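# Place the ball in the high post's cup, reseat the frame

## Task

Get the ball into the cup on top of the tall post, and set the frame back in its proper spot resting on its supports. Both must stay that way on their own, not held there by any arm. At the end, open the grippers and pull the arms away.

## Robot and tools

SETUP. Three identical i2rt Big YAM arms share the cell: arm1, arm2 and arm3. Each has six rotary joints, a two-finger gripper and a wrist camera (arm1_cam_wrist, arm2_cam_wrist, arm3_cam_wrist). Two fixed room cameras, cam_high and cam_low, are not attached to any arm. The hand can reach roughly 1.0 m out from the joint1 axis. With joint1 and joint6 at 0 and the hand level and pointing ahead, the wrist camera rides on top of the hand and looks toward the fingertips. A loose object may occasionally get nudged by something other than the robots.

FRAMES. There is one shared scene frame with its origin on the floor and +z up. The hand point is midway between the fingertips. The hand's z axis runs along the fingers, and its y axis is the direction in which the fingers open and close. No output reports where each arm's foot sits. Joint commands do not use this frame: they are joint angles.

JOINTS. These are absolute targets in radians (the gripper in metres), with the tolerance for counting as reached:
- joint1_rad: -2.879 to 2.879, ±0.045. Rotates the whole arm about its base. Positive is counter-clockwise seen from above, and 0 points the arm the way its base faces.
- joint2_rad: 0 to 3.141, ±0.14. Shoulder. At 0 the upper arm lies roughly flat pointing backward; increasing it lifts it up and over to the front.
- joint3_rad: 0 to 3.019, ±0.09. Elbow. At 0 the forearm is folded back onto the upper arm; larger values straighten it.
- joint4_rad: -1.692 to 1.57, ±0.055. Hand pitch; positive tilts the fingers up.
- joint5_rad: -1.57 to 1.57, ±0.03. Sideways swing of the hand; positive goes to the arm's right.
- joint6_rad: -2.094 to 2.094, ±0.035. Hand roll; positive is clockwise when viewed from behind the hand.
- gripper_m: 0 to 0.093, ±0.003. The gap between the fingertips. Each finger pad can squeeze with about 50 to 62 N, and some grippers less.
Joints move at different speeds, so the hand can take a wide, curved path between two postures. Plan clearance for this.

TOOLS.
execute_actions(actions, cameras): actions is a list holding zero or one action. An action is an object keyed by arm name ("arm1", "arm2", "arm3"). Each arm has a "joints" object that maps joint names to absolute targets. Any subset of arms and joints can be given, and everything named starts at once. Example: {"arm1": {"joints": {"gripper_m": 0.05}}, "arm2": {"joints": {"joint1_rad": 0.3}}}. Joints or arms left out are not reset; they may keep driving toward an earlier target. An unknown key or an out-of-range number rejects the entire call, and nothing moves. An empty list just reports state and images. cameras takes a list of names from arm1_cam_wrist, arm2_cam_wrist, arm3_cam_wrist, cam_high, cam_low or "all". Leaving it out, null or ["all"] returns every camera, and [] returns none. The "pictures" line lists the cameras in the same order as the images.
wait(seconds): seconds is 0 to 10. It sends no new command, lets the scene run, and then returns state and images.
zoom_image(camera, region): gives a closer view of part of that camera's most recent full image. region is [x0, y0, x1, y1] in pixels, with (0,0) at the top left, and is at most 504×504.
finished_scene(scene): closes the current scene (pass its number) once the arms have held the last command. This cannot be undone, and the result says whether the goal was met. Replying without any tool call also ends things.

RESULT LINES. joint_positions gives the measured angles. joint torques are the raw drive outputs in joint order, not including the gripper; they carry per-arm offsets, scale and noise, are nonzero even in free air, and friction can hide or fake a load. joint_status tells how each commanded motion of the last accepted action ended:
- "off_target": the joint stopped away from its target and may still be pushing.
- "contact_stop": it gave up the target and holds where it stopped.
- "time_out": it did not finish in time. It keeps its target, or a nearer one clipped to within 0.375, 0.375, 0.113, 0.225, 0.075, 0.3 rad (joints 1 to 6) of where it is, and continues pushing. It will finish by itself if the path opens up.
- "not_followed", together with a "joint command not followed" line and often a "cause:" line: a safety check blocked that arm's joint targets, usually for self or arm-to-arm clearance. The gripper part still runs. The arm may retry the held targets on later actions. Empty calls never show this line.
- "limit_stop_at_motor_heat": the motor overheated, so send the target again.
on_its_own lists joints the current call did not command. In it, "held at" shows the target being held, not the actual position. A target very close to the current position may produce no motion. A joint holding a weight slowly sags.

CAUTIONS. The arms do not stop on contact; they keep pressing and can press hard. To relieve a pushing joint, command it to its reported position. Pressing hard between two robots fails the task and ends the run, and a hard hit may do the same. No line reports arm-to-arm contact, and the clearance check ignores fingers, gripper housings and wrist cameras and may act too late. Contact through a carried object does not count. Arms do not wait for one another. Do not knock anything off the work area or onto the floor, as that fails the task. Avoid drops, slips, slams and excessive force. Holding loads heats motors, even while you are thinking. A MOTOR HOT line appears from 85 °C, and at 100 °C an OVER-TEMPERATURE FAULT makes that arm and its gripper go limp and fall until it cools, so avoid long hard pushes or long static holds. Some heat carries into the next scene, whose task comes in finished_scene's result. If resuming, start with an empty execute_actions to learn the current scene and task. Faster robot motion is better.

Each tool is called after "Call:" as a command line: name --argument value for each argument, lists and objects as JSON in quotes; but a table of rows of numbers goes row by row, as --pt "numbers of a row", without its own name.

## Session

Call:
execute_actions --actions '[]'

Scene clock: 0.00 s.
Joint torques (N m, as the arm reports them, + toward a larger angle): no reading
Motor temperatures (°C, as the motors report them): arm1=[26 28 29 24 23 23] | arm2=[23 28 32 25 24 26] | arm3=[24 29 27 25 27 24]
arm1.joint_positions: joint1_rad=-0.257 joint2_rad=+0.553 joint3_rad=+1.385 joint4_rad=-1.416 joint5_rad=-0.233 joint6_rad=+0.092 gripper_m=+0.094
arm1.joint_status: not commanded
arm1.hand: x=+1.2474 y=+0.0157 z=+1.3367 quat_wxyz=(+0.048, +0.872, -0.116, -0.474) (m; scene frame)
arm2.joint_positions: joint1_rad=+0.192 joint2_rad=+0.616 joint3_rad=+1.420 joint4_rad=-1.273 joint5_rad=-0.135 joint6_rad=+0.461 gripper_m=+0.094
arm2.joint_status: not commanded
arm2.hand: x=-0.5491 y=+1.0973 z=+1.3885 quat_wxyz=(-0.523, -0.486, -0.699, +0.044) (m; scene frame)
arm3.joint_positions: joint1_rad=+0.353 joint2_rad=+0.658 joint3_rad=+1.337 joint4_rad=-1.272 joint5_rad=-0.049 joint6_rad=+0.284 gripper_m=+0.095
arm3.joint_status: not commanded
arm3.hand: x=-0.6957 y=-0.9953 z=+1.3070 quat_wxyz=(-0.296, +0.484, -0.737, -0.368) (m; scene frame)
pictures: arm1_cam_wrist, arm2_cam_wrist, arm3_cam_wrist, cam_high, cam_low
Images, in order (width x height): arm1_cam_wrist 504x504, arm2_cam_wrist 504x504, arm3_cam_wrist 504x504, cam_high 504x504, cam_low 504x504.

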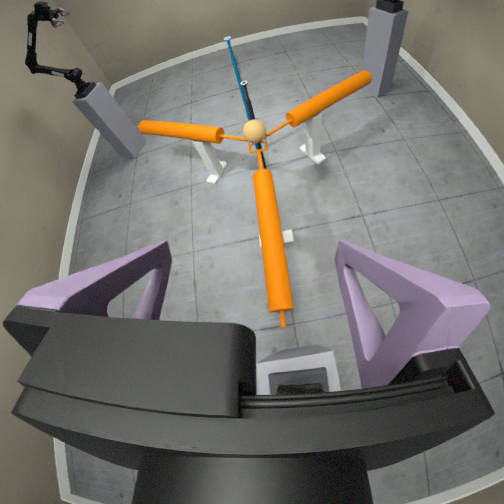

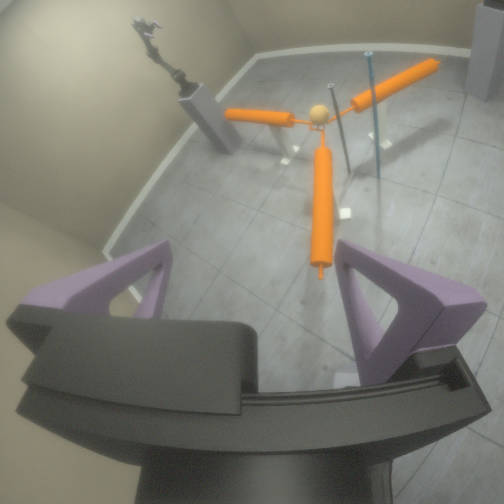

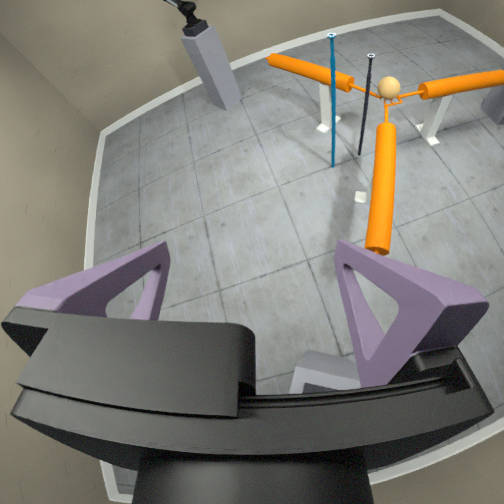

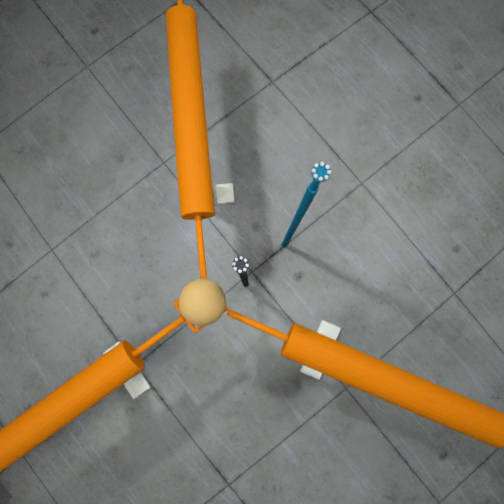

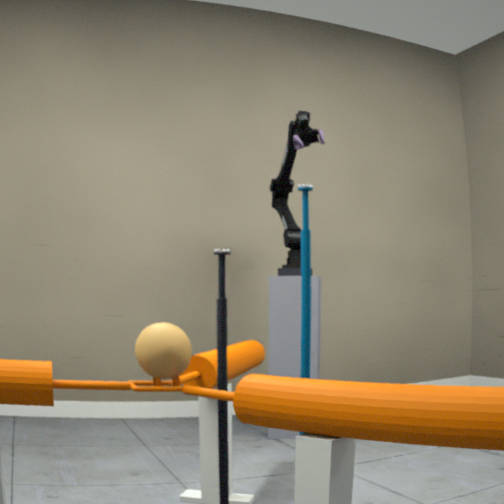

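Call:
execute_actions --actions '[{"arm1":{"joints":{"joint1_rad":0.435,"joint2_rad":1.915,"joint3_rad":0.485,"joint4_rad":-0.13,"joint5_rad":0,"joint6_rad":0.48}},"arm2":{"joints":{"joint1_rad":0.47,"joint2_rad":2.325,"joint3_rad":1.445,"joint4_rad":-0.68,"joint5_rad":0,"joint6_rad":0.577}},"arm3":{"joints":{"joint1_rad":-0.163,"joint2_rad":2.2,"joint3_rad":1.285,"joint4_rad":-0.643,"joint5_rad":0,"joint6_rad":-0.075}}}]'

Scene clock: 15.27 s.
Joint torques (N m, as the arm reports them, + toward a larger angle): arm1=[ -0.87 -10.82   1.84   0.64   0.12   0.09] | arm2=[  1.5  -18.78   7.66   0.62   0.26   0.25] | arm3=[  0.08 -20.31   7.8    0.96   0.15  -0.14]
Motor temperatures (°C, as the motors report them): arm1=[26 28 30 24 23 23] | arm2=[23 28 35 25 24 26] | arm3=[24 29 29 25 27 24]
arm1.joint_positions: joint1_rad=+0.430 joint2_rad=+1.910 joint3_rad=+0.485 joint4_rad=-0.140 joint5_rad=-0.001 joint6_rad=+0.464 gripper_m=+0.094
arm1.joint_status: all done
arm1.hand: x=+1.2025 y=-0.0992 z=+0.6398 quat_wxyz=(-0.003, +0.999, -0.040, +0.003) (m; scene frame)
arm2.joint_positions: joint1_rad=+0.469 joint2_rad=+2.310 joint3_rad=+1.426 joint4_rad=-0.684 joint5_rad=-0.003 joint6_rad=+0.564 gripper_m=+0.094
arm2.joint_status: all done
arm2.hand: x=-0.2444 y=+0.9505 z=+0.6415 quat_wxyz=(+0.000, -0.535, -0.845, +0.001) (m; scene frame)
arm3.joint_positions: joint1_rad=-0.169 joint2_rad=+2.187 joint3_rad=+1.274 joint4_rad=-0.655 joint5_rad=-0.002 joint6_rad=-0.061 gripper_m=+0.095
arm3.joint_status: all done
arm3.hand: x=-0.3931 y=-0.8409 z=+0.6436 quat_wxyz=(-0.005, +0.461, -0.887, -0.002) (m; scene frame)
pictures: arm1_cam_wrist, arm2_cam_wrist, arm3_cam_wrist, cam_high, cam_low
Images, in order (width x height): arm1_cam_wrist 504x504, arm2_cam_wrist 504x504, arm3_cam_wrist 504x504, cam_high 504x504, cam_low 504x504.

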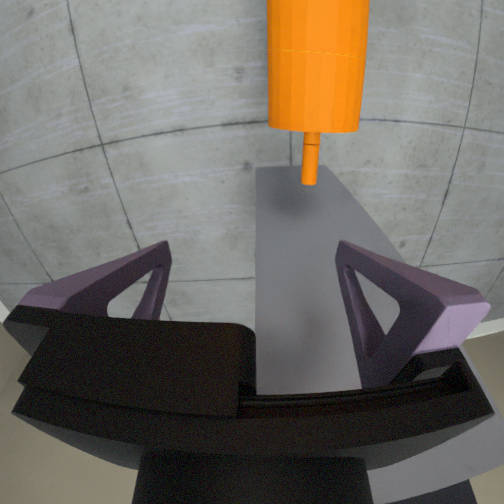

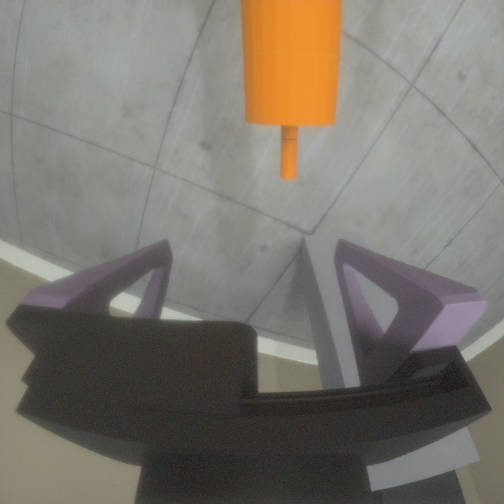

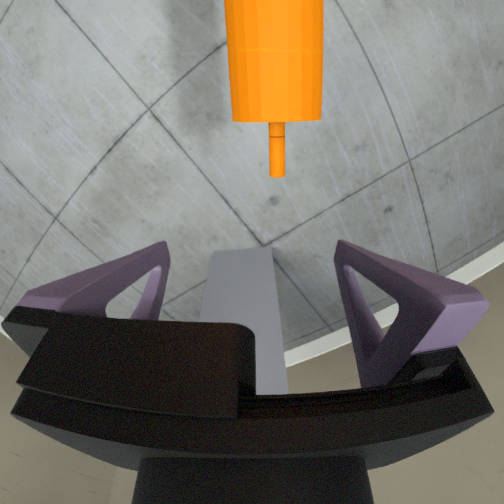

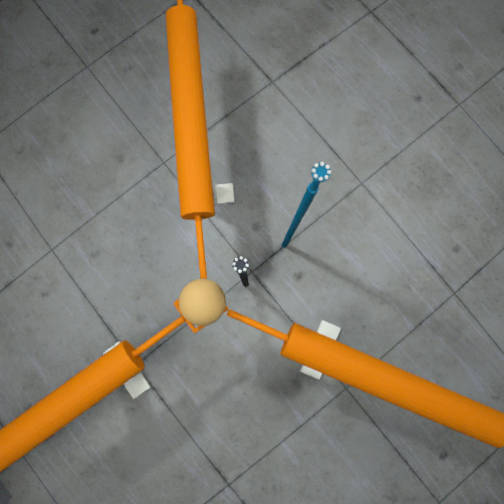

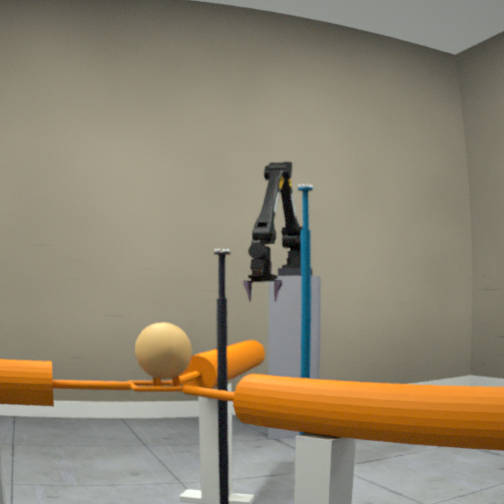

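Call:
execute_actions --actions '[{"arm1":{"joints":{"joint1_rad":0.135,"joint2_rad":2.494,"joint3_rad":0.575,"joint4_rad":0.36,"joint6_rad":0.123}},"arm2":{"joints":{"joint1_rad":0.396,"joint2_rad":2.6,"joint3_rad":1.485,"joint4_rad":-0.443,"joint6_rad":0.448}},"arm3":{"joints":{"joint1_rad":-0.227,"joint2_rad":2.517,"joint3_rad":1.395,"joint4_rad":-0.436,"joint6_rad":-0.177}}}]' --cameras '["arm1_cam_wrist","arm2_cam_wrist","arm3_cam_wrist"]'

Scene clock: 32.47 s.
Joint torques (N m, as the arm reports them, + toward a larger angle): arm1=[ -1.03 -13.33  -3.94   0.66   0.08  -0.21] | arm2=[  1.38 -20.33   4.78   0.62   0.18  -0.03] | arm3=[  0.17 -23.84   6.16   0.92   0.14  -0.14]
Motor temperatures (°C, as the motors report them): arm1=[26 28 29 24 23 23] | arm2=[23 30 35 25 24 26] | arm3=[24 31 29 25 27 24]
arm1.joint_positions: joint1_rad=+0.132 joint2_rad=+2.496 joint3_rad=+0.587 joint4_rad=+0.349 joint5_rad=+0.000 joint6_rad=+0.139 gripper_m=+0.094
arm1.joint_status: all done
arm1.hand: x=+1.2131 y=-0.0176 z=+0.4974 quat_wxyz=(-0.004, +1.000, -0.027, +0.000) (m; scene frame)
arm2.joint_positions: joint1_rad=+0.391 joint2_rad=+2.608 joint3_rad=+1.478 joint4_rad=-0.452 joint5_rad=-0.001 joint6_rad=+0.461 gripper_m=+0.094
arm2.joint_status: all done
arm2.hand: x=-0.2921 y=+0.9296 z=+0.4919 quat_wxyz=(+0.007, -0.524, -0.852, +0.001) (m; scene frame)
arm3.joint_positions: joint1_rad=-0.233 joint2_rad=+2.524 joint3_rad=+1.381 joint4_rad=-0.448 joint5_rad=-0.002 joint6_rad=-0.163 gripper_m=+0.095
arm3.joint_status: all done
arm3.hand: x=-0.3710 y=-0.8674 z=+0.4923 quat_wxyz=(+0.006, +0.478, -0.879, +0.002) (m; scene frame)
pictures: arm1_cam_wrist, arm2_cam_wrist, arm3_cam_wrist
Images, in order (width x height): arm1_cam_wrist 504x504, arm2_cam_wrist 504x504, arm3_cam_wrist 504x504.

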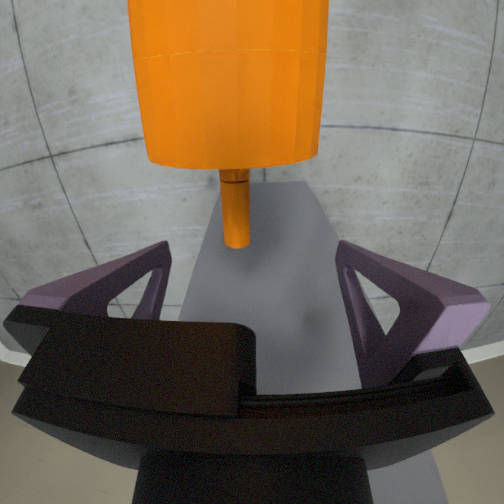

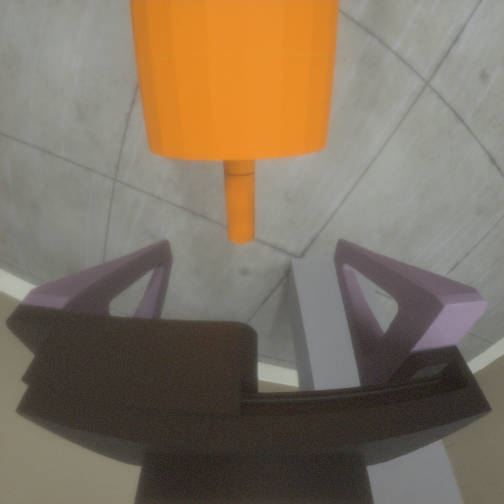

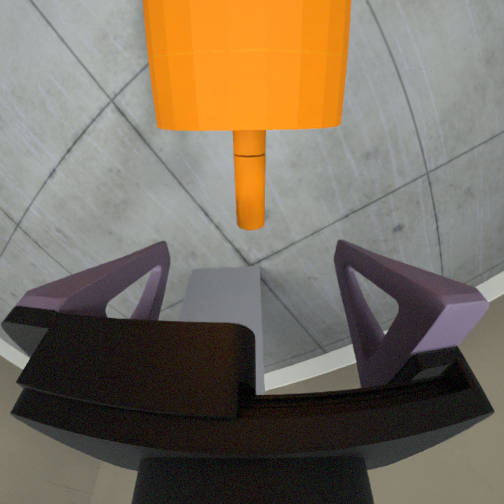

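Call:
execute_actions --actions '[{"arm1":{"joints":{"joint1_rad":0.195,"joint2_rad":2.739,"joint3_rad":0.75,"joint4_rad":0.43,"joint6_rad":0.2}},"arm2":{"joints":{"joint1_rad":0.408,"joint2_rad":2.782,"joint3_rad":1.622,"joint4_rad":-0.392,"joint6_rad":0.475}},"arm3":{"joints":{"joint1_rad":-0.216,"joint2_rad":2.70,"joint3_rad":1.523,"joint4_rad":-0.368}}}]' --cameras '["arm1_cam_wrist","arm2_cam_wrist","arm3_cam_wrist"]'

Call:
execute_actions --actions '[{"arm1":{"joints":{"gripper_m":0.0}},"arm2":{"joints":{"gripper_m":0.0}},"arm3":{"joints":{"gripper_m":0.0}}}]' --cameras '["cam_high","cam_low"]'

Scene clock: 51.07 s.
Joint torques (N m, as the arm reports them, + toward a larger angle): arm1=[ -0.54 -14.29  -3.57   0.48   0.     0.1 ] | arm2=[  1.58 -18.49   5.26   0.63   0.19   0.18] | arm3=[ -0.35 -17.75   5.64   1.     0.32  -0.14]
Motor temperatures (°C, as the motors report them): arm1=[26 28 29 24 23 23] | arm2=[23 31 33 25 24 26] | arm3=[24 32 28 25 27 24]
arm1.joint_positions: joint1_rad=+0.185 joint2_rad=+2.744 joint3_rad=+0.746 joint4_rad=+0.422 joint5_rad=+0.002 joint6_rad=+0.184 gripper_m=+0.094
arm1.joint_status: all done
arm1.hand: x=+1.2189 y=-0.0287 z=+0.4204 quat_wxyz=(-0.006, +1.000, -0.023, +0.008) (m; scene frame)
arm2.joint_positions: joint1_rad=+0.406 joint2_rad=+2.768 joint3_rad=+1.604 joint4_rad=-0.398 joint5_rad=-0.001 joint6_rad=+0.468 gripper_m=+0.094
arm2.joint_status: all done
arm2.hand: x=-0.2796 y=+0.9301 z=+0.4274 quat_wxyz=(-0.003, -0.521, -0.854, +0.002) (m; scene frame)
arm3.joint_positions: joint1_rad=-0.216 joint2_rad=+2.622 joint3_rad=+1.520 joint4_rad=-0.375 joint5_rad=-0.006 joint6_rad=-0.165 gripper_m=+0.095
arm3.joint_status: all done
arm3.hand: x=-0.3410 y=-0.8184 z=+0.4656 quat_wxyz=(-0.047, +0.485, -0.873, -0.019) (m; scene frame)
pictures: arm1_cam_wrist, arm2_cam_wrist, arm3_cam_wrist
Images, in order (width x height): arm1_cam_wrist 504x504, arm2_cam_wrist 504x504, arm3_cam_wrist 504x504.

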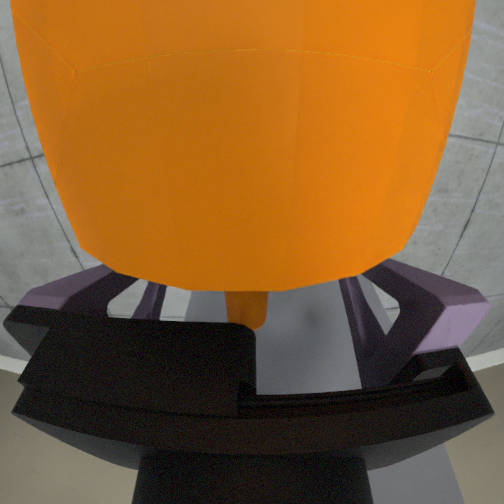

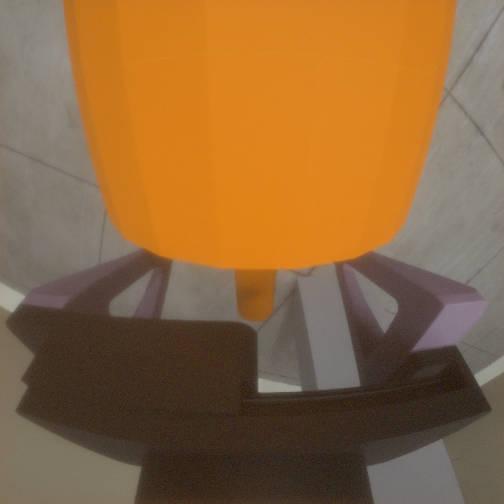

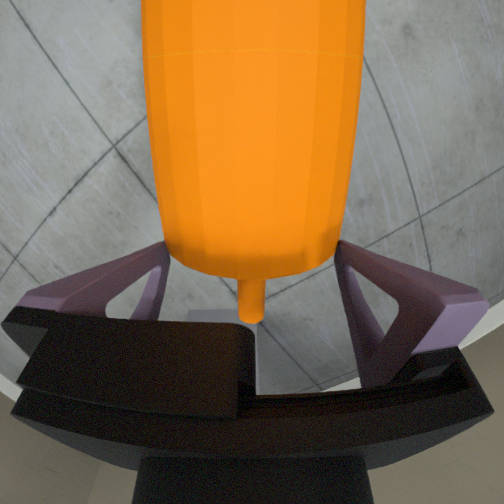

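Scene clock: 51.80 s.
Joint torques (N m, as the arm reports them, + toward a larger angle): arm1=[ -0.62 -14.14  -3.55   0.5    0.29   0.04] | arm2=[  1.47 -19.03   5.27   0.63  -0.01   0.19] | arm3=[ -0.3  -17.62   5.61   0.94   0.33  -0.12]
Motor temperatures (°C, as the motors report them): arm1=[26 28 29 24 23 23] | arm2=[23 31 33 25 24 26] | arm3=[24 32 28 25 27 24]
arm1.joint_positions: joint1_rad=+0.186 joint2_rad=+2.744 joint3_rad=+0.746 joint4_rad=+0.423 joint5_rad=-0.007 joint6_rad=+0.190 gripper_m=+0.017
arm1.joint_status: gripper_m off_target (ended at +0.017, target +0.000)
arm1.hand: x=+1.2188 y=-0.0306 z=+0.4204 quat_wxyz=(-0.001, +1.000, -0.025, +0.008) (m; scene frame)
arm2.joint_positions: joint1_rad=+0.404 joint2_rad=+2.768 joint3_rad=+1.604 joint4_rad=-0.399 joint5_rad=+0.004 joint6_rad=+0.468 gripper_m=+0.018
arm2.joint_status: gripper_m off_target (ended at +0.018, target +0.000)
arm2.hand: x=-0.2807 y=+0.9290 z=+0.4274 quat_wxyz=(-0.003, -0.521, -0.853, +0.005) (m; scene frame)
arm3.joint_positions: joint1_rad=-0.216 joint2_rad=+2.622 joint3_rad=+1.520 joint4_rad=-0.375 joint5_rad=-0.007 joint6_rad=-0.165 gripper_m=+0.092
arm3.joint_status: gripper_m off_target (ended at +0.092, target +0.000)
arm3.hand: x=-0.3408 y=-0.8181 z=+0.4659 quat_wxyz=(-0.047, +0.486, -0.873, -0.020) (m; scene frame)
pictures: cam_high, cam_low
Images, in order (width x height): cam_high 504x504, cam_low 504x504.

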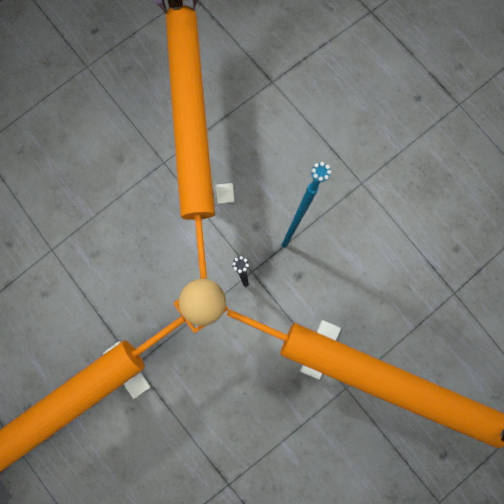

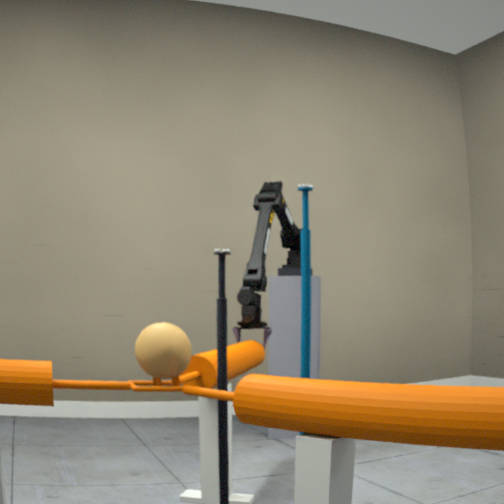

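Call:
execute_actions --actions '[{"arm3":{"joints":{"gripper_m":0.093,"joint2_rad":2.54,"joint3_rad":1.39,"joint4_rad":-0.43}}}]' --cameras '["arm3_cam_wrist"]'

Call:
execute_actions --actions '[{"arm3":{"joints":{"joint2_rad":2.63,"joint3_rad":1.45,"joint4_rad":-0.40}}}]' --cameras '["arm3_cam_wrist"]'

Scene clock: 58.87 s.
Joint torques (N m, as the arm reports them, + toward a larger angle): arm1=[ -0.62 -14.13  -3.55   0.5    0.3    0.04] | arm2=[  1.48 -18.75   5.33   0.64   0.02   0.18] | arm3=[ -0.33 -23.14   5.1    0.04   0.01  -0.1 ]
Motor temperatures (°C, as the motors report them): arm1=[26 28 29 24 23 23] | arm2=[23 32 33 25 24 26] | arm3=[24 32 28 25 27 24]
arm1.joint_positions: joint1_rad=+0.186 joint2_rad=+2.744 joint3_rad=+0.746 joint4_rad=+0.423 joint5_rad=-0.007 joint6_rad=+0.190 gripper_m=+0.017
arm1.joint_status: not commanded
arm1.hand: x=+1.2188 y=-0.0307 z=+0.4204 quat_wxyz=(-0.001, +1.000, -0.025, +0.008) (m; scene frame)
arm2.joint_positions: joint1_rad=+0.404 joint2_rad=+2.768 joint3_rad=+1.604 joint4_rad=-0.399 joint5_rad=+0.003 joint6_rad=+0.468 gripper_m=+0.018
arm2.joint_status: not commanded
arm2.hand: x=-0.2807 y=+0.9292 z=+0.4274 quat_wxyz=(-0.003, -0.521, -0.853, +0.004) (m; scene frame)
arm3.joint_positions: joint1_rad=-0.217 joint2_rad=+2.544 joint3_rad=+1.384 joint4_rad=-0.421 joint5_rad=+0.002 joint6_rad=-0.170 gripper_m=+0.093
arm3.joint_status: all done
arm3.hand: x=-0.3768 y=-0.8621 z=+0.4827 quat_wxyz=(+0.001, +0.487, -0.873, +0.002) (m; scene frame)
pictures: arm3_cam_wrist
Images, in order (width x height): arm3_cam_wrist 504x504.

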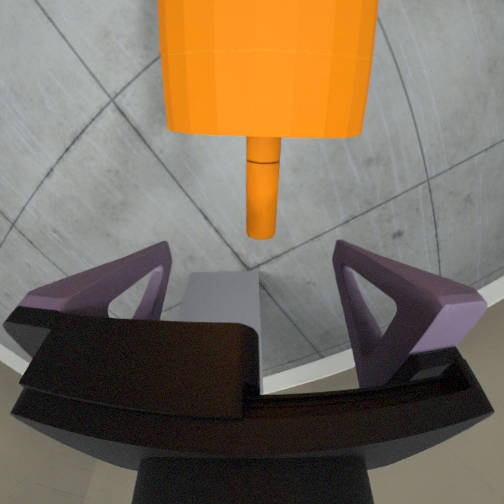

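Scene clock: 59.73 s.
Joint torques (N m, as the arm reports them, + toward a larger angle): arm1=[ -0.62 -14.11  -3.55   0.5    0.3    0.04] | arm2=[  1.32 -19.     5.37   0.62   0.02   0.19] | arm3=[ -0.35 -20.9    5.48   0.8    0.01  -0.09]
Motor temperatures (°C, as the motors report them): arm1=[26 28 29 24 23 23] | arm2=[23 32 33 25 24 26] | arm3=[24 32 28 25 27 24]
arm1.joint_positions: joint1_rad=+0.186 joint2_rad=+2.744 joint3_rad=+0.746 joint4_rad=+0.423 joint5_rad=-0.007 joint6_rad=+0.190 gripper_m=+0.017
arm1.joint_status: not commanded
arm1.hand: x=+1.2188 y=-0.0307 z=+0.4204 quat_wxyz=(-0.001, +1.000, -0.025, +0.008) (m; scene frame)
arm2.joint_positions: joint1_rad=+0.404 joint2_rad=+2.768 joint3_rad=+1.604 joint4_rad=-0.399 joint5_rad=+0.003 joint6_rad=+0.468 gripper_m=+0.018
arm2.joint_status: not commanded
arm2.hand: x=-0.2807 y=+0.9292 z=+0.4274 quat_wxyz=(-0.003, -0.521, -0.853, +0.004) (m; scene frame)
arm3.joint_positions: joint1_rad=-0.217 joint2_rad=+2.602 joint3_rad=+1.440 joint4_rad=-0.410 joint5_rad=+0.002 joint6_rad=-0.170 gripper_m=+0.093
arm3.joint_status: all done
arm3.hand: x=-0.3701 y=-0.8545 z=+0.4620 quat_wxyz=(-0.004, +0.487, -0.873, +0.000) (m; scene frame)
pictures: arm3_cam_wrist
Images, in order (width x height): arm3_cam_wrist 504x504.

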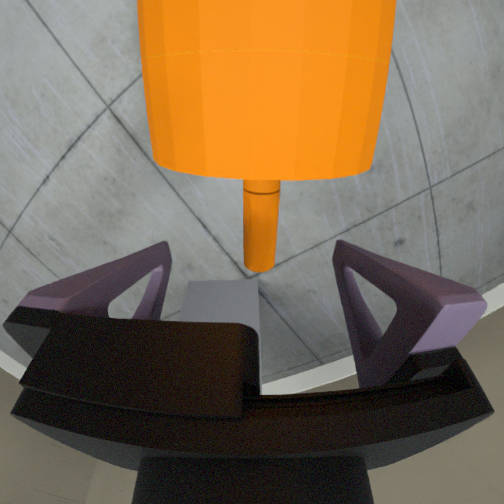

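Call:
execute_actions --actions '[{"arm3":{"joints":{"joint1_rad":-0.238,"joint2_rad":2.73,"joint3_rad":1.518,"joint4_rad":-0.365}}}]' --cameras '["arm3_cam_wrist"]'

Scene clock: 63.87 s.
Joint torques (N m, as the arm reports them, + toward a larger angle): arm1=[ -0.61 -14.12  -3.55   0.49   0.3    0.04] | arm2=[  1.27 -19.09   5.34   0.64   0.03   0.18] | arm3=[ -0.8  -22.11   4.92   0.84   0.    -0.08]
Motor temperatures (°C, as the motors report them): arm1=[26 28 29 24 23 23] | arm2=[23 32 33 25 24 26] | arm3=[24 32 28 25 27 24]
arm1.joint_positions: joint1_rad=+0.186 joint2_rad=+2.744 joint3_rad=+0.746 joint4_rad=+0.423 joint5_rad=-0.007 joint6_rad=+0.190 gripper_m=+0.017
arm1.joint_status: not commanded
arm1.hand: x=+1.2188 y=-0.0307 z=+0.4204 quat_wxyz=(-0.001, +1.000, -0.025, +0.008) (m; scene frame)
arm2.joint_positions: joint1_rad=+0.404 joint2_rad=+2.768 joint3_rad=+1.604 joint4_rad=-0.399 joint5_rad=+0.003 joint6_rad=+0.468 gripper_m=+0.018
arm2.joint_status: not commanded
arm2.hand: x=-0.2807 y=+0.9292 z=+0.4274 quat_wxyz=(-0.003, -0.521, -0.853, +0.004) (m; scene frame)
arm3.joint_positions: joint1_rad=-0.233 joint2_rad=+2.711 joint3_rad=+1.510 joint4_rad=-0.374 joint5_rad=+0.002 joint6_rad=-0.170 gripper_m=+0.093
arm3.joint_status: all done
arm3.hand: x=-0.3644 y=-0.8610 z=+0.4166 quat_wxyz=(-0.003, +0.480, -0.877, +0.001) (m; scene frame)
pictures: arm3_cam_wrist
Images, in order (width x height): arm3_cam_wrist 504x504.

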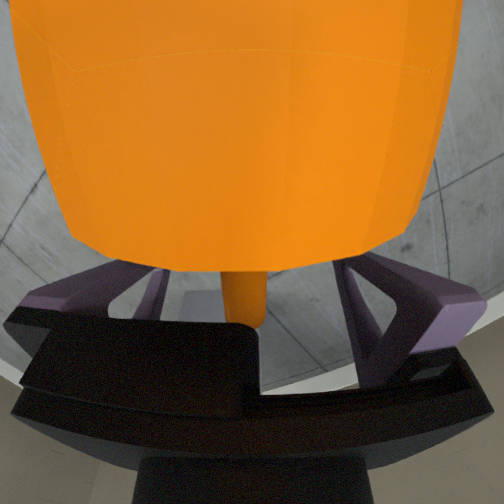

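Call:
execute_actions --actions '[{"arm3":{"joints":{"joint1_rad":-0.222,"joint2_rad":2.712,"gripper_m":0.0}}}]' --cameras '[]'

Call:
execute_actions --actions '[{"arm1":{"joints":{"joint1_rad":0.188,"joint6_rad":0.19,"joint2_rad":2.402,"joint3_rad":0.545,"joint4_rad":0.283}},"arm2":{"joints":{"joint2_rad":2.52,"joint3_rad":1.452,"joint4_rad":-0.493}},"arm3":{"joints":{"joint2_rad":2.462,"joint3_rad":1.372,"joint4_rad":-0.478}}}]' --cameras '["cam_low"]'

Scene clock: 80.93 s.
Joint torques (N m, as the arm reports them, + toward a larger angle): arm1=[ -0.6  -14.01  -3.56   0.49   0.25   0.03] | arm2=[  1.44 -19.23   5.35   0.61  -0.04   0.18] | arm3=[  0.17 -23.91   4.94   0.78   0.15  -0.08]
Motor temperatures (°C, as the motors report them): arm1=[26 28 28 24 23 23] | arm2=[23 32 33 25 24 26] | arm3=[24 33 28 25 27 24]
arm1.joint_positions: joint1_rad=+0.186 joint2_rad=+2.744 joint3_rad=+0.746 joint4_rad=+0.423 joint5_rad=-0.006 joint6_rad=+0.190 gripper_m=+0.017
arm1.joint_status: not commanded
arm1.hand: x=+1.2187 y=-0.0304 z=+0.4204 quat_wxyz=(-0.002, +1.000, -0.025, +0.008) (m; scene frame)
arm2.joint_positions: joint1_rad=+0.404 joint2_rad=+2.768 joint3_rad=+1.604 joint4_rad=-0.399 joint5_rad=+0.004 joint6_rad=+0.468 gripper_m=+0.018
arm2.joint_status: not commanded
arm2.hand: x=-0.2808 y=+0.9290 z=+0.4274 quat_wxyz=(-0.003, -0.521, -0.853, +0.005) (m; scene frame)
arm3.joint_positions: joint1_rad=-0.229 joint2_rad=+2.711 joint3_rad=+1.510 joint4_rad=-0.374 joint5_rad=-0.002 joint6_rad=-0.170 gripper_m=+0.018
arm3.joint_status: gripper_m off_target (ended at +0.018, target +0.000); the others done
arm3.hand: x=-0.3661 y=-0.8593 z=+0.4166 quat_wxyz=(-0.002, +0.482, -0.876, -0.001) (m; scene frame)
pictures: none
No camera images: the call's "cameras" was empty. Leave "cameras" out to get every camera's image.

Scene clock: 82.03 s.
Joint torques (N m, as the arm reports them, + toward a larger angle): arm1=[ -1.2  -13.62  -3.42   0.04   0.28  -0.07] | arm2=[  1.12 -21.03   4.37   0.11  -0.08   0.13] | arm3=[ -0.56 -24.54   5.27  -0.24   0.12  -0.19]
Motor temperatures (°C, as the motors report them): arm1=[26 28 28 24 23 23] | arm2=[23 32 33 25 24 26] | arm3=[24 33 28 25 27 24]
arm1.joint_positions: joint1_rad=+0.186 joint2_rad=+2.419 joint3_rad=+0.554 joint4_rad=+0.287 joint5_rad=-0.007 joint6_rad=+0.191 gripper_m=+0.017
arm1.joint_status: all done
arm1.hand: x=+1.2170 y=-0.0315 z=+0.5179 quat_wxyz=(-0.002, +1.000, -0.025, +0.009) (m; scene frame)
arm2.joint_positions: joint1_rad=+0.405 joint2_rad=+2.538 joint3_rad=+1.454 joint4_rad=-0.485 joint5_rad=+0.006 joint6_rad=+0.473 gripper_m=+0.018
arm2.joint_status: all done
arm2.hand: x=-0.2808 y=+0.9295 z=+0.5248 quat_wxyz=(+0.000, -0.523, -0.852, +0.005) (m; scene frame)
arm3.joint_positions: joint1_rad=-0.223 joint2_rad=+2.479 joint3_rad=+1.370 joint4_rad=-0.462 joint5_rad=-0.001 joint6_rad=-0.160 gripper_m=+0.018
arm3.joint_status: all done
arm3.hand: x=-0.3691 y=-0.8572 z=+0.5135 quat_wxyz=(-0.004, +0.481, -0.877, -0.001) (m; scene frame)
pictures: cam_low
Images, in order (width x height): cam_low 504x504.

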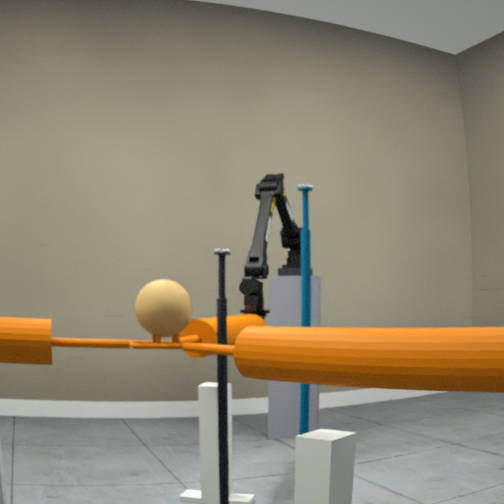

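Call:
execute_actions --actions '[]'

Scene clock: 103.03 s.
Joint torques (N m, as the arm reports them, + toward a larger angle): arm1=[ -1.11 -14.38  -3.42   0.04   0.28  -0.07] | arm2=[  1.21 -20.98   4.34   0.08  -0.09   0.13] | arm3=[ -0.19 -24.67   5.27  -0.22   0.11  -0.17]
Motor temperatures (°C, as the motors report them): arm1=[26 29 28 24 23 23] | arm2=[23 33 32 25 24 26] | arm3=[24 34 28 25 26 24]
arm1.joint_positions: joint1_rad=+0.186 joint2_rad=+2.419 joint3_rad=+0.554 joint4_rad=+0.287 joint5_rad=-0.007 joint6_rad=+0.191 gripper_m=+0.017
arm1.joint_status: all done
arm1.hand: x=+1.2170 y=-0.0315 z=+0.5179 quat_wxyz=(-0.002, +1.000, -0.025, +0.009) (m; scene frame)
arm2.joint_positions: joint1_rad=+0.405 joint2_rad=+2.538 joint3_rad=+1.454 joint4_rad=-0.485 joint5_rad=+0.006 joint6_rad=+0.473 gripper_m=+0.018
arm2.joint_status: all done
arm2.hand: x=-0.2808 y=+0.9295 z=+0.5248 quat_wxyz=(+0.000, -0.523, -0.852, +0.005) (m; scene frame)
arm3.joint_positions: joint1_rad=-0.223 joint2_rad=+2.479 joint3_rad=+1.370 joint4_rad=-0.462 joint5_rad=-0.001 joint6_rad=-0.160 gripper_m=+0.018
arm3.joint_status: all done
arm3.hand: x=-0.3691 y=-0.8572 z=+0.5135 quat_wxyz=(-0.004, +0.481, -0.877, -0.001) (m; scene frame)
pictures: arm1_cam_wrist, arm2_cam_wrist, arm3_cam_wrist, cam_high, cam_low
Images, in order (width x height): arm1_cam_wrist 504x504, arm2_cam_wrist 504x504, arm3_cam_wrist 504x504, cam_high 504x504, cam_low 504x504.

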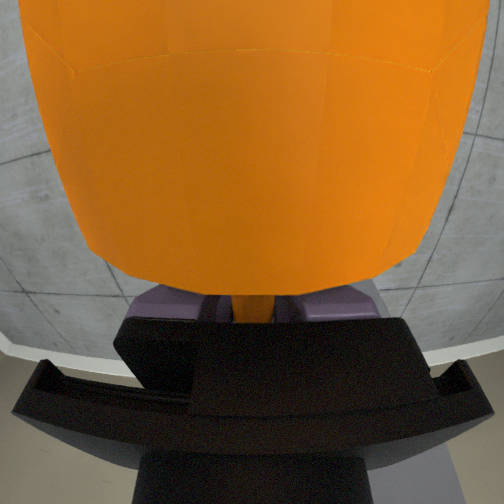

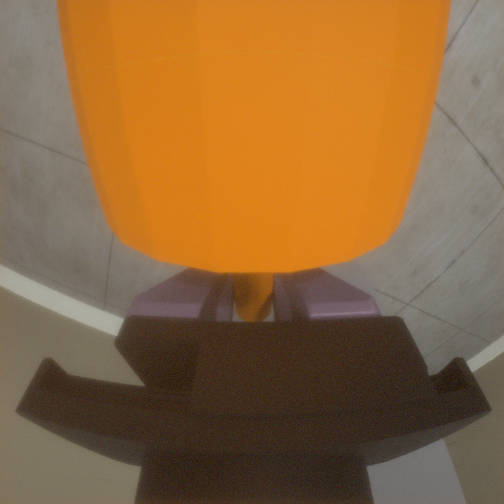

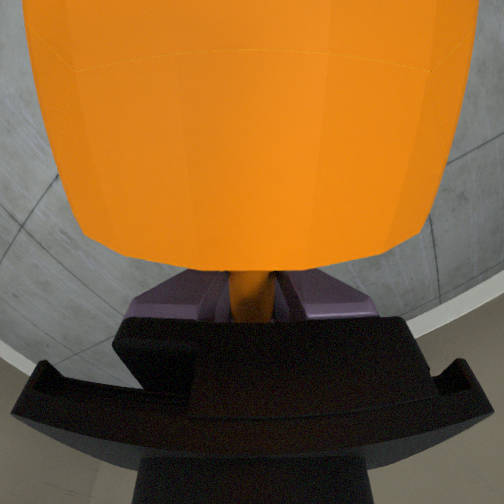

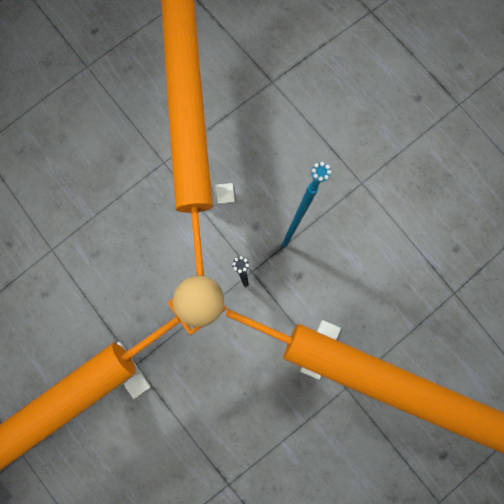

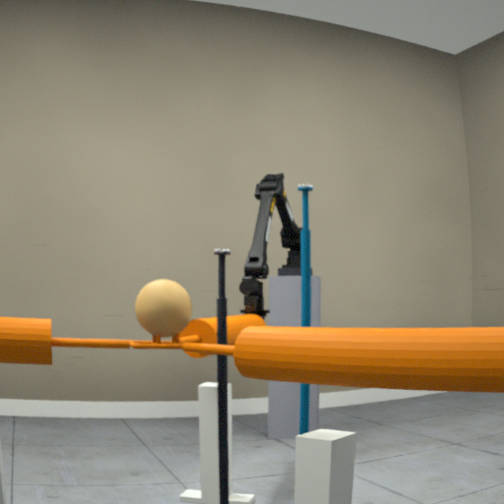

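Call:
execute_actions --actions '[{"arm1":{"joints":{"joint2_rad":2.10,"joint3_rad":0.46,"joint4_rad":0.085}},"arm2":{"joints":{"joint2_rad":2.365,"joint3_rad":1.39,"joint4_rad":-0.585}},"arm3":{"joints":{"joint2_rad":2.305,"joint3_rad":1.315,"joint4_rad":-0.575}}}]' --cameras '[]'

Call:
execute_actions --actions '[{"arm1":{"joints":{"joint2_rad":1.76,"joint3_rad":0.415,"joint4_rad":-0.214}},"arm2":{"joints":{"joint2_rad":2.205,"joint3_rad":1.365,"joint4_rad":-0.707}},"arm3":{"joints":{"joint2_rad":2.143,"joint3_rad":1.30,"joint4_rad":-0.709}}}]' --cameras '["cam_high","cam_low"]'

Scene clock: 111.27 s.
Joint torques (N m, as the arm reports them, + toward a larger angle): arm1=[ -1.1  -13.42  -0.31   0.07   0.26  -0.07] | arm2=[  1.71 -21.04   5.03   0.05  -0.09   0.16] | arm3=[ -0.7  -24.68   6.19  -0.3    0.14  -0.18]
Motor temperatures (°C, as the motors report them): arm1=[26 29 28 24 23 23] | arm2=[23 33 32 25 24 26] | arm3=[24 34 27 25 26 24]
arm1.joint_positions: joint1_rad=+0.186 joint2_rad=+2.120 joint3_rad=+0.457 joint4_rad=+0.088 joint5_rad=-0.006 joint6_rad=+0.191 gripper_m=+0.017
arm1.joint_status: all done
arm1.hand: x=+1.2138 y=-0.0324 z=+0.5911 quat_wxyz=(-0.002, +1.000, -0.025, +0.008) (m; scene frame)
arm2.joint_positions: joint1_rad=+0.403 joint2_rad=+2.390 joint3_rad=+1.391 joint4_rad=-0.575 joint5_rad=+0.006 joint6_rad=+0.469 gripper_m=+0.018
arm2.joint_status: all done
arm2.hand: x=-0.2821 y=+0.9296 z=+0.5906 quat_wxyz=(+0.003, -0.522, -0.853, +0.005) (m; scene frame)
arm3.joint_positions: joint1_rad=-0.220 joint2_rad=+2.328 joint3_rad=+1.311 joint4_rad=-0.556 joint5_rad=-0.002 joint6_rad=-0.158 gripper_m=+0.018
arm3.joint_status: all done
arm3.hand: x=-0.3709 y=-0.8568 z=+0.5799 quat_wxyz=(-0.003, +0.481, -0.877, -0.001) (m; scene frame)
pictures: none
No camera images: the call's "cameras" was empty. Leave "cameras" out to get every camera's image.

Scene clock: 112.27 s.
Joint torques (N m, as the arm reports them, + toward a larger angle): arm1=[ -1.04 -10.76   3.15  -0.12   0.27  -0.07] | arm2=[  1.4  -20.37   6.5    0.34  -0.04   0.15] | arm3=[ -0.7  -23.84   7.98   0.02   0.15  -0.21]
Motor temperatures (°C, as the motors report them): arm1=[26 29 28 24 23 23] | arm2=[23 33 32 25 24 26] | arm3=[24 34 28 25 26 24]
arm1.joint_positions: joint1_rad=+0.186 joint2_rad=+1.777 joint3_rad=+0.406 joint4_rad=-0.206 joint5_rad=-0.006 joint6_rad=+0.191 gripper_m=+0.017
arm1.joint_status: all done
arm1.hand: x=+1.2139 y=-0.0329 z=+0.6664 quat_wxyz=(-0.002, +1.000, -0.026, +0.009) (m; scene frame)
arm2.joint_positions: joint1_rad=+0.405 joint2_rad=+2.229 joint3_rad=+1.360 joint4_rad=-0.707 joint5_rad=+0.005 joint6_rad=+0.472 gripper_m=+0.018
arm2.joint_status: all done
arm2.hand: x=-0.2795 y=+0.9298 z=+0.6694 quat_wxyz=(+0.004, -0.523, -0.853, +0.005) (m; scene frame)
arm3.joint_positions: joint1_rad=-0.220 joint2_rad=+2.165 joint3_rad=+1.290 joint4_rad=-0.699 joint5_rad=-0.002 joint6_rad=-0.158 gripper_m=+0.018
arm3.joint_status: all done
arm3.hand: x=-0.3696 y=-0.8555 z=+0.6587 quat_wxyz=(-0.002, +0.481, -0.877, -0.001) (m; scene frame)
pictures: cam_high, cam_low
Images, in order (width x height): cam_high 504x504, cam_low 504x504.

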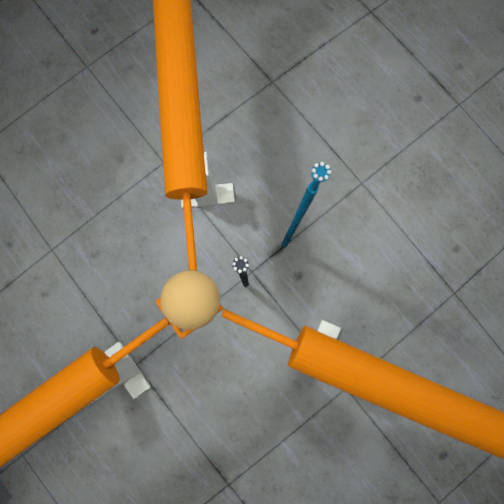

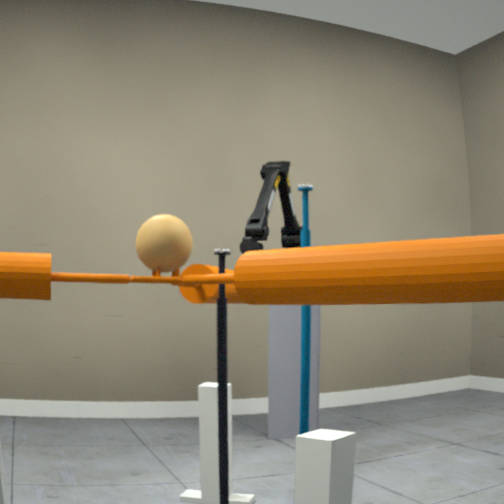

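Call:
execute_actions --actions '[{"arm1":{"joints":{"joint2_rad":1.435,"joint3_rad":0.44,"joint4_rad":-0.56}},"arm2":{"joints":{"joint2_rad":2.062,"joint3_rad":1.372,"joint4_rad":-0.855}},"arm3":{"joints":{"joint2_rad":2.0,"joint3_rad":1.318,"joint4_rad":-0.868}}}]' --cameras '[]'

Call:
execute_actions --actions '[{"arm1":{"joints":{"joint2_rad":1.193,"joint3_rad":0.53,"joint4_rad":-0.89}},"arm2":{"joints":{"joint2_rad":1.948,"joint3_rad":1.42,"joint4_rad":-1.013}},"arm3":{"joints":{"joint2_rad":1.886,"joint3_rad":1.373,"joint4_rad":-1.035}}}]' --cameras '[]'

Call:
execute_actions --actions '[{"arm1":{"joints":{"joint2_rad":1.048,"joint3_rad":0.66,"joint4_rad":-1.16}},"arm2":{"joints":{"joint2_rad":1.862,"joint3_rad":1.505,"joint4_rad":-1.183}},"arm3":{"joints":{"joint2_rad":1.803,"joint3_rad":1.465,"joint4_rad":-1.21}}}]' --cameras '[]'

Call:
execute_actions --actions '[{"arm1":{"joints":{"joint2_rad":0.974,"joint3_rad":0.825,"joint4_rad":-1.40}},"arm2":{"joints":{"joint2_rad":1.802,"joint3_rad":1.628,"joint4_rad":-1.363}},"arm3":{"joints":{"joint2_rad":1.747,"joint3_rad":1.595,"joint4_rad":-1.393}}}]' --cameras '["cam_high","cam_low"]'

Scene clock: 124.43 s.
Joint torques (N m, as the arm reports them, + toward a larger angle): arm1=[-1.02 -8.37  7.6  -0.69  0.36 -0.1 ] | arm2=[  2.16 -19.37   8.01   0.22  -0.12   0.2 ] | arm3=[ -0.28 -22.65  10.61  -0.62   0.1   -0.19]
Motor temperatures (°C, as the motors report them): arm1=[26 28 28 24 23 23] | arm2=[23 34 33 25 24 26] | arm3=[24 34 28 25 26 24]
arm1.joint_positions: joint1_rad=+0.186 joint2_rad=+1.445 joint3_rad=+0.418 joint4_rad=-0.538 joint5_rad=-0.009 joint6_rad=+0.191 gripper_m=+0.017
arm1.joint_status: all done
arm1.hand: x=+1.2123 y=-0.0342 z=+0.7414 quat_wxyz=(+0.001, +1.000, -0.026, +0.003) (m; scene frame)
arm2.joint_positions: joint1_rad=+0.400 joint2_rad=+2.081 joint3_rad=+1.360 joint4_rad=-0.851 joint5_rad=+0.006 joint6_rad=+0.468 gripper_m=+0.018
arm2.joint_status: all done
arm2.hand: x=-0.2807 y=+0.9276 z=+0.7484 quat_wxyz=(+0.002, -0.523, -0.852, +0.005) (m; scene frame)
arm3.joint_positions: joint1_rad=-0.221 joint2_rad=+2.015 joint3_rad=+1.292 joint4_rad=-0.845 joint5_rad=+0.000 joint6_rad=-0.158 gripper_m=+0.018
arm3.joint_status: all done
arm3.hand: x=-0.3703 y=-0.8574 z=+0.7361 quat_wxyz=(-0.005, +0.481, -0.877, -0.001) (m; scene frame)
pictures: none
No camera images: the call's "cameras" was empty. Leave "cameras" out to get every camera's image.

Scene clock: 125.47 s.
Joint torques (N m, as the arm reports them, + toward a larger angle): arm1=[-1.07 -6.95 10.95 -1.11  0.12 -0.1 ] | arm2=[  2.34 -18.7   10.65  -0.81  -0.11   0.18] | arm3=[ -0.22 -22.24  12.    -0.74   0.11  -0.2 ]
Motor temperatures (°C, as the motors report them): arm1=[26 28 28 24 23 23] | arm2=[23 34 33 25 24 26] | arm3=[24 34 28 25 26 24]
arm1.joint_positions: joint1_rad=+0.186 joint2_rad=+1.204 joint3_rad=+0.497 joint4_rad=-0.858 joint5_rad=-0.001 joint6_rad=+0.191 gripper_m=+0.017
arm1.joint_status: all done
arm1.hand: x=+1.2111 y=-0.0335 z=+0.8138 quat_wxyz=(-0.003, +1.000, -0.026, +0.003) (m; scene frame)
arm2.joint_positions: joint1_rad=+0.399 joint2_rad=+1.962 joint3_rad=+1.384 joint4_rad=-0.983 joint5_rad=+0.006 joint6_rad=+0.468 gripper_m=+0.018
arm2.joint_status: all done
arm2.hand: x=-0.2817 y=+0.9283 z=+0.8186 quat_wxyz=(-0.003, -0.523, -0.852, +0.006) (m; scene frame)
arm3.joint_positions: joint1_rad=-0.221 joint2_rad=+1.906 joint3_rad=+1.344 joint4_rad=-1.006 joint5_rad=-0.001 joint6_rad=-0.157 gripper_m=+0.018
arm3.joint_status: all done
arm3.hand: x=-0.3703 y=-0.8564 z=+0.8076 quat_wxyz=(-0.005, +0.480, -0.877, -0.002) (m; scene frame)
pictures: none
No camera images: the call's "cameras" was empty. Leave "cameras" out to get every camera's image.

Scene clock: 126.53 s.
Joint torques (N m, as the arm reports them, + toward a larger angle): arm1=[-1.68 -6.41 13.93 -1.44  0.09 -0.07] | arm2=[  1.69 -18.84  12.3   -1.02  -0.15   0.17] | arm3=[ -0.43 -22.33  13.13  -0.95   0.13  -0.19]
Motor temperatures (°C, as the motors report them): arm1=[26 28 28 24 23 23] | arm2=[23 34 34 25 24 26] | arm3=[24 34 29 25 26 24]
arm1.joint_positions: joint1_rad=+0.186 joint2_rad=+1.061 joint3_rad=+0.611 joint4_rad=-1.120 joint5_rad=-0.001 joint6_rad=+0.191 gripper_m=+0.017
arm1.joint_status: all done
arm1.hand: x=+1.2112 y=-0.0339 z=+0.8815 quat_wxyz=(-0.004, +1.000, -0.026, +0.005) (m; scene frame)
arm2.joint_positions: joint1_rad=+0.400 joint2_rad=+1.882 joint3_rad=+1.461 joint4_rad=-1.146 joint5_rad=+0.007 joint6_rad=+0.468 gripper_m=+0.018
arm2.joint_status: all done
arm2.hand: x=-0.2808 y=+0.9281 z=+0.8867 quat_wxyz=(+0.000, -0.523, -0.852, +0.006) (m; scene frame)
arm3.joint_positions: joint1_rad=-0.221 joint2_rad=+1.828 joint3_rad=+1.430 joint4_rad=-1.175 joint5_rad=-0.001 joint6_rad=-0.157 gripper_m=+0.018
arm3.joint_status: all done
arm3.hand: x=-0.3699 y=-0.8559 z=+0.8770 quat_wxyz=(-0.002, +0.480, -0.877, -0.001) (m; scene frame)
pictures: none
No camera images: the call's "cameras" was empty. Leave "cameras" out to get every camera's image.

Scene clock: 127.87 s.
Joint torques (N m, as the arm reports them, + toward a larger angle): arm1=[-0.95 -5.43 15.76 -1.52  0.08 -0.07] | arm2=[  2.08 -18.69  13.2   -1.    -0.22   0.16] | arm3=[ -0.63 -22.51  14.42  -1.17   0.17  -0.19]
Motor temperatures (°C, as the motors report them): arm1=[26 28 29 24 23 23] | arm2=[23 34 34 25 24 26] | arm3=[24 34 29 25 26 24]
arm1.joint_positions: joint1_rad=+0.186 joint2_rad=+0.984 joint3_rad=+0.763 joint4_rad=-1.360 joint5_rad=+0.000 joint6_rad=+0.191 gripper_m=+0.017
arm1.joint_status: all done
arm1.hand: x=+1.2115 y=-0.0342 z=+0.9535 quat_wxyz=(-0.005, +1.000, -0.026, +0.010) (m; scene frame)
arm2.joint_positions: joint1_rad=+0.400 joint2_rad=+1.829 joint3_rad=+1.576 joint4_rad=-1.325 joint5_rad=+0.009 joint6_rad=+0.469 gripper_m=+0.018
arm2.joint_status: all done
arm2.hand: x=-0.2806 y=+0.9278 z=+0.9565 quat_wxyz=(+0.005, -0.523, -0.852, +0.007) (m; scene frame)
arm3.joint_positions: joint1_rad=-0.221 joint2_rad=+1.777 joint3_rad=+1.552 joint4_rad=-1.355 joint5_rad=-0.002 joint6_rad=-0.157 gripper_m=+0.018
arm3.joint_status: all done
arm3.hand: x=-0.3701 y=-0.8558 z=+0.9477 quat_wxyz=(+0.001, +0.480, -0.877, +0.000) (m; scene frame)
pictures: cam_high, cam_low
Images, in order (width x height): cam_high 504x504, cam_low 504x504.

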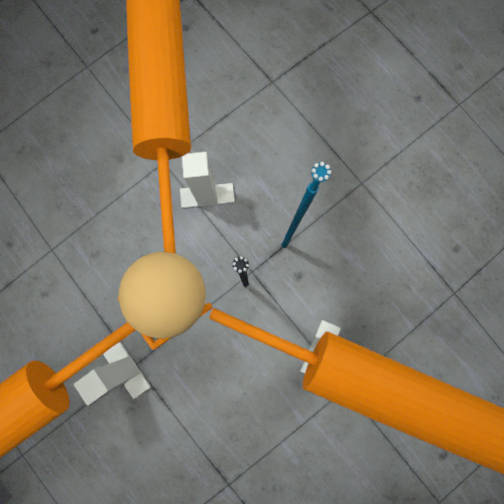

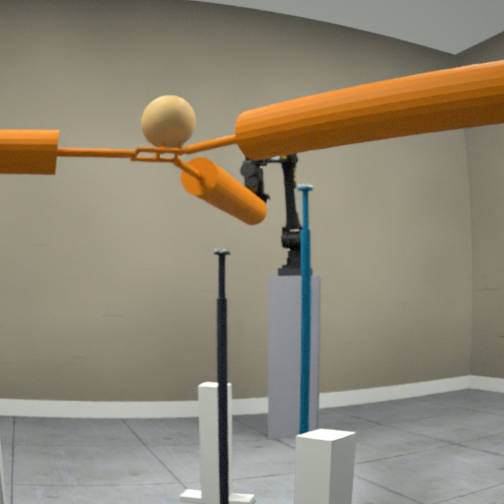

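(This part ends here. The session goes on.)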